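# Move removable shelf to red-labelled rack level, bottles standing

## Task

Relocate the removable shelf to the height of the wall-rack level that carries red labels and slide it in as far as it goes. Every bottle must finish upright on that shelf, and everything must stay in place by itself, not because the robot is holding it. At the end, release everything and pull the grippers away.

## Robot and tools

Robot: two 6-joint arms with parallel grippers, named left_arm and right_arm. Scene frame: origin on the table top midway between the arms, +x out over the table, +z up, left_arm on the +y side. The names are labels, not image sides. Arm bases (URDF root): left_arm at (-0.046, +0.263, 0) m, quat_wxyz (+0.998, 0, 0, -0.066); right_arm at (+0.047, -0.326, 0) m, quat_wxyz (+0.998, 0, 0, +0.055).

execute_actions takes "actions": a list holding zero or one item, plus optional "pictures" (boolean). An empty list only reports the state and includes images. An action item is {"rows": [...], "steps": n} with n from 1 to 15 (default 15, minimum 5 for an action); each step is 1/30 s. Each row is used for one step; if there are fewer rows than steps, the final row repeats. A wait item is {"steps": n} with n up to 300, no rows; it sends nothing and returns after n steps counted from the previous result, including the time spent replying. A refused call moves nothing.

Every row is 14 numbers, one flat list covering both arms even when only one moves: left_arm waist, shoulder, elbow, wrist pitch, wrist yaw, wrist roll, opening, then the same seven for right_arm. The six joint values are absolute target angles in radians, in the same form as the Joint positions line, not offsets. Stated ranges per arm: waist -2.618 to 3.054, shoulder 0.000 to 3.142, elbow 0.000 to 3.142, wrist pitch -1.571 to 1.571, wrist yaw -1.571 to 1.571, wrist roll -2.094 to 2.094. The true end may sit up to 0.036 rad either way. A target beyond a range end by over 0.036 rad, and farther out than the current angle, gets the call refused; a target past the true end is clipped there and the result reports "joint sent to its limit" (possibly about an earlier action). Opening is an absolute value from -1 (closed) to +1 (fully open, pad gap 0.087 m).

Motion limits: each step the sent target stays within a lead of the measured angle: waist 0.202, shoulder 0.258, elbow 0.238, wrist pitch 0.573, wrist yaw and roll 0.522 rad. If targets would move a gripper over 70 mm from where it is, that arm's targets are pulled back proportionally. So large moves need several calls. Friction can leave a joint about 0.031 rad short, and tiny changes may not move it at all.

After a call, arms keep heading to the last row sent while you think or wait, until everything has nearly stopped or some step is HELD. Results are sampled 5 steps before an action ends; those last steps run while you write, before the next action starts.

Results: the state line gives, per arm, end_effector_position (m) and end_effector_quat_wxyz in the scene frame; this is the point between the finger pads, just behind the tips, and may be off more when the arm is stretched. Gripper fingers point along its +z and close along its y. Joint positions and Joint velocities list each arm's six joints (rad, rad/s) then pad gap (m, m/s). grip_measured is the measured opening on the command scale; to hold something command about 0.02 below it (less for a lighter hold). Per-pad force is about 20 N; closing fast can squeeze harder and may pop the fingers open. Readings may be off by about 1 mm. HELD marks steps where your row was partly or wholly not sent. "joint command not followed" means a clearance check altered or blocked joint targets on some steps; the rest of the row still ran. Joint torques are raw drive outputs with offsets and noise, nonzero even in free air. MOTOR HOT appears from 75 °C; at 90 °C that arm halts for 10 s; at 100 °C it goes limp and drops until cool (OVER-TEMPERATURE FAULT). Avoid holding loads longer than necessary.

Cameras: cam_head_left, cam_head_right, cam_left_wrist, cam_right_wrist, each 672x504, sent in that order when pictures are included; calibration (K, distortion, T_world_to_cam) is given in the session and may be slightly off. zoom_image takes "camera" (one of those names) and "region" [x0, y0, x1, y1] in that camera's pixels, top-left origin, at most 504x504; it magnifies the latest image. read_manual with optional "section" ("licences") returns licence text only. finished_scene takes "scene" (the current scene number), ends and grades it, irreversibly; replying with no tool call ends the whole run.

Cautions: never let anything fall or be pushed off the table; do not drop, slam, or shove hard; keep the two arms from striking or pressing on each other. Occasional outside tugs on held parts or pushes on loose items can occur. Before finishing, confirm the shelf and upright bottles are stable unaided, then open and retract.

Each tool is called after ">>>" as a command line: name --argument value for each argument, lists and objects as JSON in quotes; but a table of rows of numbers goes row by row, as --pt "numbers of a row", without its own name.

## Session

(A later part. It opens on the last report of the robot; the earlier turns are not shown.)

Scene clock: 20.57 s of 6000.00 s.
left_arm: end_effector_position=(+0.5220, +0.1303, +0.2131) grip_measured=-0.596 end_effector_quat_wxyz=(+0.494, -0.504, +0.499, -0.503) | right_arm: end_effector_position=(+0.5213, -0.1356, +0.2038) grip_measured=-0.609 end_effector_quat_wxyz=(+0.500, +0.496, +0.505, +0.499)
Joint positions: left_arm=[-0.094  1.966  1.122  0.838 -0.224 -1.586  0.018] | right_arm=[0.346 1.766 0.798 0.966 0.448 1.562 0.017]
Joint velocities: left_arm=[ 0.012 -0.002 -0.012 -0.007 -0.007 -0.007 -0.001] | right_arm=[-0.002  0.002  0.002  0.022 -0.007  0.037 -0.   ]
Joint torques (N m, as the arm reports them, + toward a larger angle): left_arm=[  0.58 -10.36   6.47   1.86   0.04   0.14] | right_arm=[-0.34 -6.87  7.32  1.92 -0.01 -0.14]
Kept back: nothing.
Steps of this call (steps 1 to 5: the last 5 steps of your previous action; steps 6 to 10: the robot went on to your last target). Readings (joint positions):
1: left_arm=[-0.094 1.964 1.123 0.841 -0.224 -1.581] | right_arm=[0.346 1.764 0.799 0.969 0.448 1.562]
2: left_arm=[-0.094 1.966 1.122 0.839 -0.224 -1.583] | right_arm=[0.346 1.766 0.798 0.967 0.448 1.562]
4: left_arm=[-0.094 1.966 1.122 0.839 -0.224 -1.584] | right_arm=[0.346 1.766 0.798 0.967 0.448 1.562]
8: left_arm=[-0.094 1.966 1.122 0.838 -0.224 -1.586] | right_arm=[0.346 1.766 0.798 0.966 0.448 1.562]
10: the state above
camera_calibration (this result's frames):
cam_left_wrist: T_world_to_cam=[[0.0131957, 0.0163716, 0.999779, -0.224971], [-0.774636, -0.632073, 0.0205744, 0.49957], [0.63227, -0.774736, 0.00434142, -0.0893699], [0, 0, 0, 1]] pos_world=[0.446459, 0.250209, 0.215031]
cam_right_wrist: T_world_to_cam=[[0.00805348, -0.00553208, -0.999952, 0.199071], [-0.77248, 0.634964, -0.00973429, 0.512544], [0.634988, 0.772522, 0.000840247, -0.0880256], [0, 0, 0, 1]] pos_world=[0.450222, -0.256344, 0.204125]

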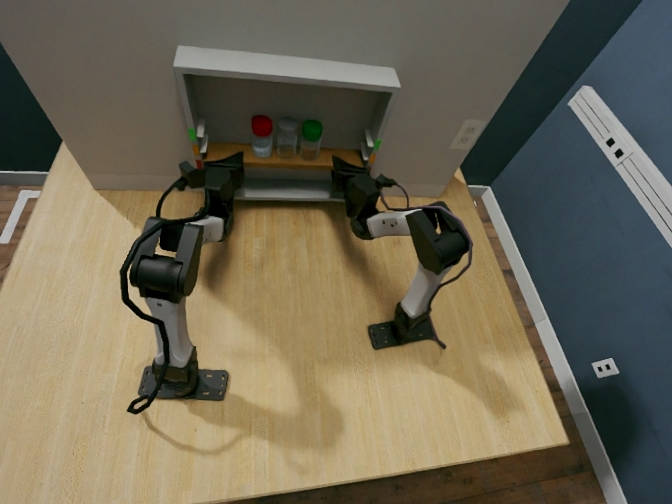

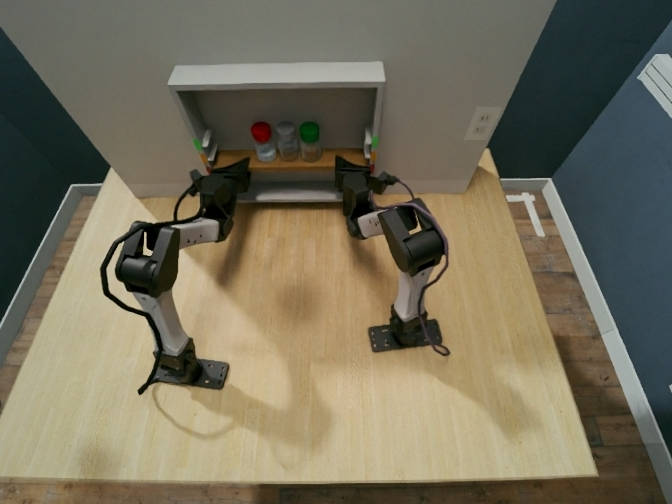

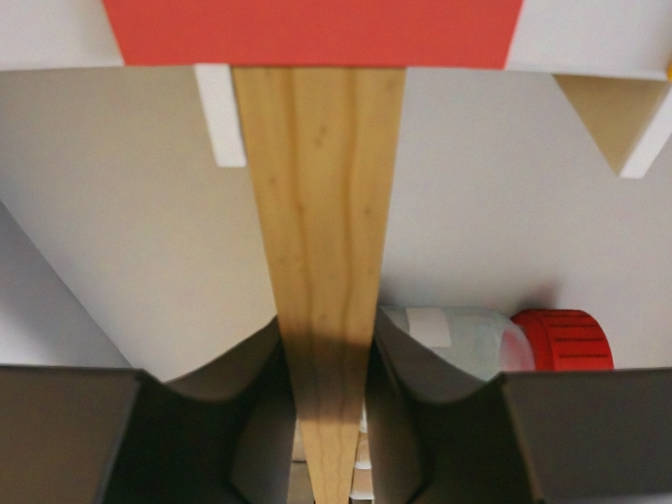

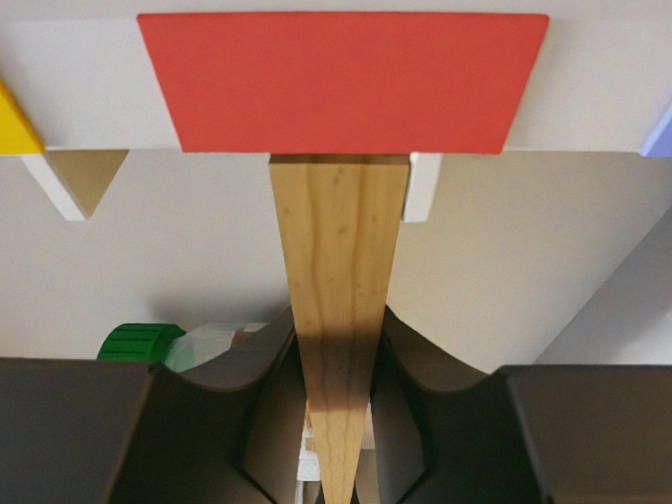

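>>> execute_actions --actions '[{"rows":[ [-0.094,1.969,1.124,0.848,-0.224,-1.585,-0.55,0.344,1.770,0.802,0.974,0.448,1.565,-0.56], [-0.094,1.965,1.123,0.845,-0.224,-1.585,-0.35,0.346,1.766,0.801,0.970,0.448,1.565,-0.36], [-0.094,1.961,1.122,0.845,-0.224,-1.585,-0.1,0.348,1.762,0.800,0.968,0.450,1.565,-0.1], [-0.096,1.956,1.118,0.847,-0.226,-1.585,0.2,0.351,1.756,0.796,0.966,0.454,1.565,0.2], [-0.099,1.950,1.113,0.850,-0.229,-1.585,0.5,0.354,1.750,0.790,0.963,0.458,1.565,0.5], [-0.102,1.944,1.107,0.853,-0.232,-1.585,0.7,0.357,1.744,0.783,0.960,0.462,1.565,0.7], [-0.1034,1.9376,1.0995,0.854,-0.2333,-1.585,0.7,0.360,1.7375,0.777,0.9594,0.465,1.565,0.7], [-0.106,1.9247,1.0846,0.857,-0.236,-1.585,0.7,0.366,1.7246,0.7655,0.958,0.471,1.565,0.7], [-0.110,1.9054,1.062,0.860,-0.240,-1.585,0.7,0.3755,1.705,0.748,0.956,0.480,1.565,0.7], [-0.115,1.883,1.036,0.865,-0.2445,-1.585,0.7,0.386,1.683,0.728,0.954,0.491,1.565,0.7], [-0.120,1.857,1.006,0.870,-0.250,-1.585,0.7,0.3986,1.657,0.704,0.952,0.503,1.565,0.7], [-0.126,1.831,0.976,0.875,-0.255,-1.585,0.7,0.411,1.631,0.681,0.9495,0.515,1.565,0.7], [-0.132,1.802,0.942,0.880,-0.261,-1.585,0.7,0.425,1.602,0.655,0.947,0.529,1.565,0.7], [-0.138,1.773,0.909,0.886,-0.267,-1.585,0.7,0.439,1.573,0.629,0.944,0.543,1.565,0.7], [-0.144,1.744,0.875,0.891,-0.273,-1.585,0.7,0.452,1.544,0.603,0.941,0.556,1.565,0.7]],"steps":15}]'

>>> execute_actions --actions '[{"rows":[ [-0.150,1.715,0.841,0.897,-0.279,-1.585,0.7,0.466,1.515,0.576,0.939,0.570,1.565,0.7], [-0.156,1.686,0.808,0.903,-0.285,-1.585,0.7,0.480,1.486,0.550,0.936,0.584,1.565,0.7], [-0.163,1.654,0.772,0.909,-0.291,-1.585,0.7,0.4956,1.453,0.523,0.933,0.599,1.565,0.7], [-0.170,1.622,0.740,0.912,-0.298,-1.585,0.7,0.511,1.421,0.498,0.925,0.614,1.565,0.7], [-0.177,1.591,0.712,0.910,-0.305,-1.585,0.7,0.529,1.387,0.476,0.912,0.632,1.565,0.7], [-0.184,1.560,0.686,0.904,-0.312,-1.585,0.7,0.547,1.353,0.456,0.898,0.649,1.565,0.7], [-0.191,1.530,0.662,0.896,-0.320,-1.585,0.7,0.565,1.319,0.437,0.884,0.667,1.565,0.7], [-0.198,1.501,0.639,0.888,-0.327,-1.585,0.7,0.582,1.286,0.420,0.870,0.684,1.565,0.7], [-0.204,1.475,0.618,0.881,-0.333,-1.585,0.7,0.597,1.256,0.404,0.857,0.699,1.565,0.7], [-0.209,1.452,0.600,0.874,-0.338,-1.585,0.7,0.610,1.230,0.391,0.846,0.712,1.565,0.7], [-0.213,1.433,0.586,0.869,-0.343,-1.585,0.7,0.621,1.208,0.380,0.837,0.722,1.565,0.7], [-0.216,1.418,0.574,0.865,-0.346,-1.585,0.7,0.630,1.191,0.371,0.829,0.731,1.565,0.7], [-0.218,1.408,0.566,0.862,-0.348,-1.585,0.7,0.636,1.179,0.365,0.824,0.736,1.565,0.7], [-0.2195,1.402,0.562,0.861,-0.3495,-1.585,0.7,0.639,1.173,0.361,0.821,0.739,1.565,0.7], [-0.22,1.40,0.56,0.86,-0.35,-1.585,0.7,0.64,1.17,0.36,0.82,0.74,1.565,0.7]],"steps":15}]'

>>> execute_actions --actions '[{"steps":9}]' --pictures true

Scene clock: 22.17 s of 6000.00 s.
left_arm: end_effector_position=(+0.5153, +0.1305, +0.2123) grip_measured=+0.699 end_effector_quat_wxyz=(+0.494, -0.505, +0.500, -0.501) | right_arm: end_effector_position=(+0.5146, -0.1356, +0.2109) grip_measured=+0.699 end_effector_quat_wxyz=(+0.501, +0.495, +0.501, +0.503)
Joint positions: left_arm=[-0.098  1.944  1.092  0.841 -0.229 -1.586  0.074] | right_arm=[0.355 1.734 0.78  0.964 0.459 1.562 0.074]
Joint velocities: left_arm=[-0.085 -0.452 -0.603 -0.007 -0.051 -0.037  0.   ] | right_arm=[ 0.217 -0.496 -0.418  0.022  0.095 -0.007  0.001]
Joint torques (N m, as the arm reports them, + toward a larger angle): left_arm=[ -0.49 -13.6    5.01   1.88  -0.03   0.13] | right_arm=[ 1.93 -8.77  4.82  1.74  0.1  -0.15]
Steps of this call (steps 1 to 15: the robot went on to your last target; steps 16 to 38: nothing new was sent; steps 39 to 48: the first 10 steps of this action). Readings (joint positions):
39: left_arm=[-0.094 1.966 1.122 0.838 -0.224 -1.586] | right_arm=[0.346 1.766 0.798 0.965 0.448 1.562]
40: left_arm=[-0.094 1.966 1.122 0.838 -0.224 -1.586] | right_arm=[0.346 1.766 0.798 0.965 0.448 1.562]
42: left_arm=[-0.094 1.966 1.122 0.838 -0.224 -1.586] | right_arm=[0.346 1.766 0.798 0.965 0.448 1.562]
46: left_arm=[-0.094 1.964 1.119 0.840 -0.225 -1.586] | right_arm=[0.347 1.759 0.797 0.964 0.451 1.562]
48: the state above

Scene clock: 22.67 s of 6000.00 s.
left_arm: end_effector_position=(+0.3971, +0.1272, +0.2363) grip_measured=+0.700 end_effector_quat_wxyz=(+0.495, -0.495, +0.494, -0.516) | right_arm: end_effector_position=(+0.3956, -0.1315, +0.2338) grip_measured=+0.700 end_effector_quat_wxyz=(+0.492, +0.483, +0.497, +0.527)
Joint positions: left_arm=[-0.193  1.513  0.651  0.884 -0.305 -1.586  0.074] | right_arm=[0.576 1.29  0.438 0.902 0.637 1.562 0.074]
Joint velocities: left_arm=[-0.178 -0.784 -0.603 -0.022 -0.212 -0.051 -0.001] | right_arm=[ 0.437 -0.882 -0.432 -0.286  0.432 -0.11   0.   ]
Joint torques (N m, as the arm reports them, + toward a larger angle): left_arm=[ 0.12 -7.33  5.29  1.6   0.    0.12] | right_arm=[ 0.77 -4.27  5.69  1.6   0.12 -0.13]
Steps of this call (steps 1 to 5: the last 5 steps of your previous action; steps 6 to 15: the first 10 steps of this action). Readings (joint positions):
6: left_arm=[-0.132 1.788 0.915 0.859 -0.251 -1.586] | right_arm=[0.432 1.577 0.644 0.960 0.510 1.562]
7: left_arm=[-0.139 1.757 0.882 0.865 -0.256 -1.586] | right_arm=[0.447 1.546 0.618 0.959 0.522 1.562]
9: left_arm=[-0.152 1.694 0.816 0.877 -0.267 -1.586] | right_arm=[0.476 1.485 0.566 0.954 0.547 1.562]
13: left_arm=[-0.179 1.570 0.698 0.884 -0.292 -1.586] | right_arm=[0.542 1.355 0.473 0.922 0.606 1.562]
15: the state above

Scene clock: 22.97 s of 6000.00 s.
left_arm: end_effector_position=(+0.3754, +0.1317, +0.2434) grip_measured=+0.700 end_effector_quat_wxyz=(+0.500, -0.496, +0.485, -0.518) | right_arm: end_effector_position=(+0.3748, -0.1402, +0.2356) grip_measured=+0.700 end_effector_quat_wxyz=(+0.497, +0.491, +0.490, +0.521)
Joint positions: left_arm=[-0.212  1.416  0.58   0.875 -0.338 -1.586  0.074] | right_arm=[0.628 1.181 0.384 0.847 0.715 1.562 0.074]
Joint velocities: left_arm=[-0.012  0.002 -0.027 -0.037 -0.095  0.022 -0.   ] | right_arm=[-0.012  0.002 -0.037 -0.11   0.095  0.081 -0.   ]
Joint torques (N m, as the arm reports them, + toward a larger angle): left_arm=[-0.16 -6.77  4.9   1.6  -0.02  0.13] | right_arm=[ 1.17 -3.85  5.42  1.57  0.14 -0.17]
Kept back: nothing.
Steps of this call (steps 1 to 5: the last 5 steps of your previous action; steps 6 to 9: the robot went on to your last target). Readings (joint positions):
1: left_arm=[-0.198 1.488 0.632 0.883 -0.311 -1.586] | right_arm=[0.590 1.261 0.424 0.893 0.651 1.562]
2: left_arm=[-0.203 1.465 0.616 0.883 -0.316 -1.586] | right_arm=[0.602 1.236 0.412 0.884 0.664 1.562]
4: left_arm=[-0.209 1.432 0.593 0.881 -0.325 -1.586] | right_arm=[0.619 1.199 0.395 0.870 0.686 1.562]
8: left_arm=[-0.212 1.416 0.581 0.878 -0.336 -1.586] | right_arm=[0.628 1.181 0.385 0.851 0.712 1.562]
9: the state above
camera_calibration (this result's frames):
cam_left_wrist: T_world_to_cam=[[-0.0292812, 0.0308877, 0.999094, -0.239149], [-0.7774, -0.628998, -0.00333797, 0.392777], [0.628325, -0.776793, 0.0424299, -0.00320174], [0, 0, 0, 1]] pos_world=[0.300354, 0.251955, 0.240379]
cam_right_wrist: T_world_to_cam=[[0.0468226, 0.029002, -0.998482, 0.222064], [-0.781522, 0.623602, -0.0185354, 0.406499], [0.622118, 0.781204, 0.0518644, 0.00251228], [0, 0, 0, 1]] pos_world=[0.305728, -0.261897, 0.229131]

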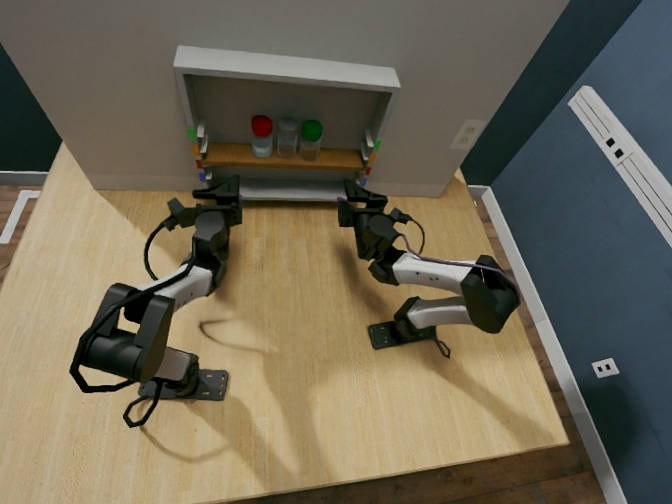

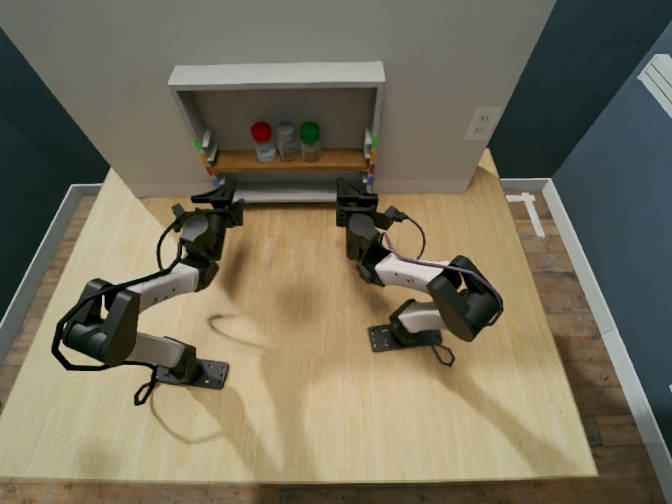

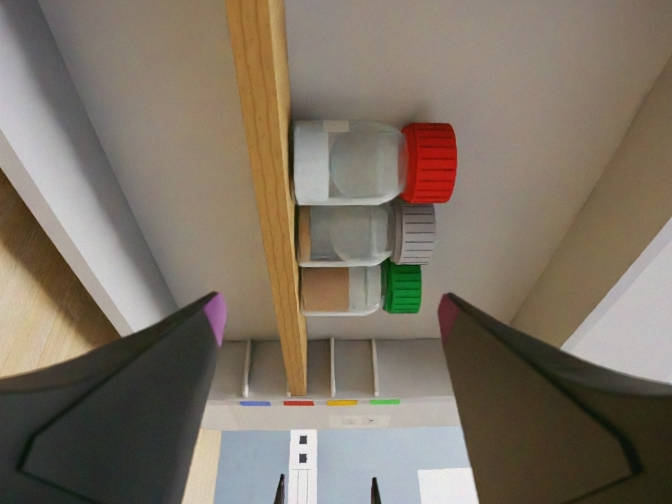

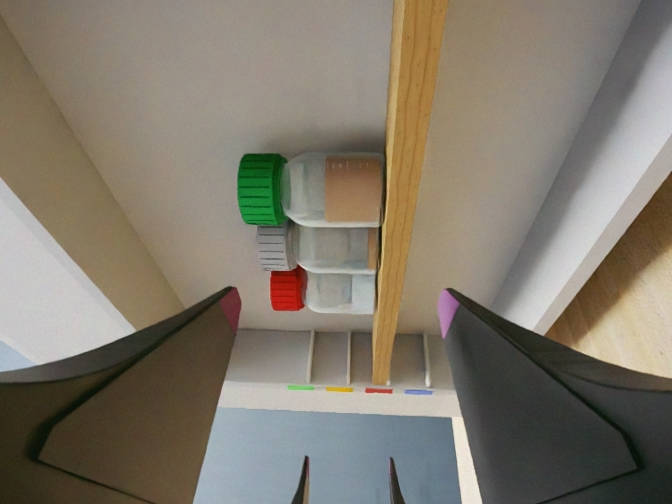

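>>> finished_scene --scene 2

The scene is finished: the task was done.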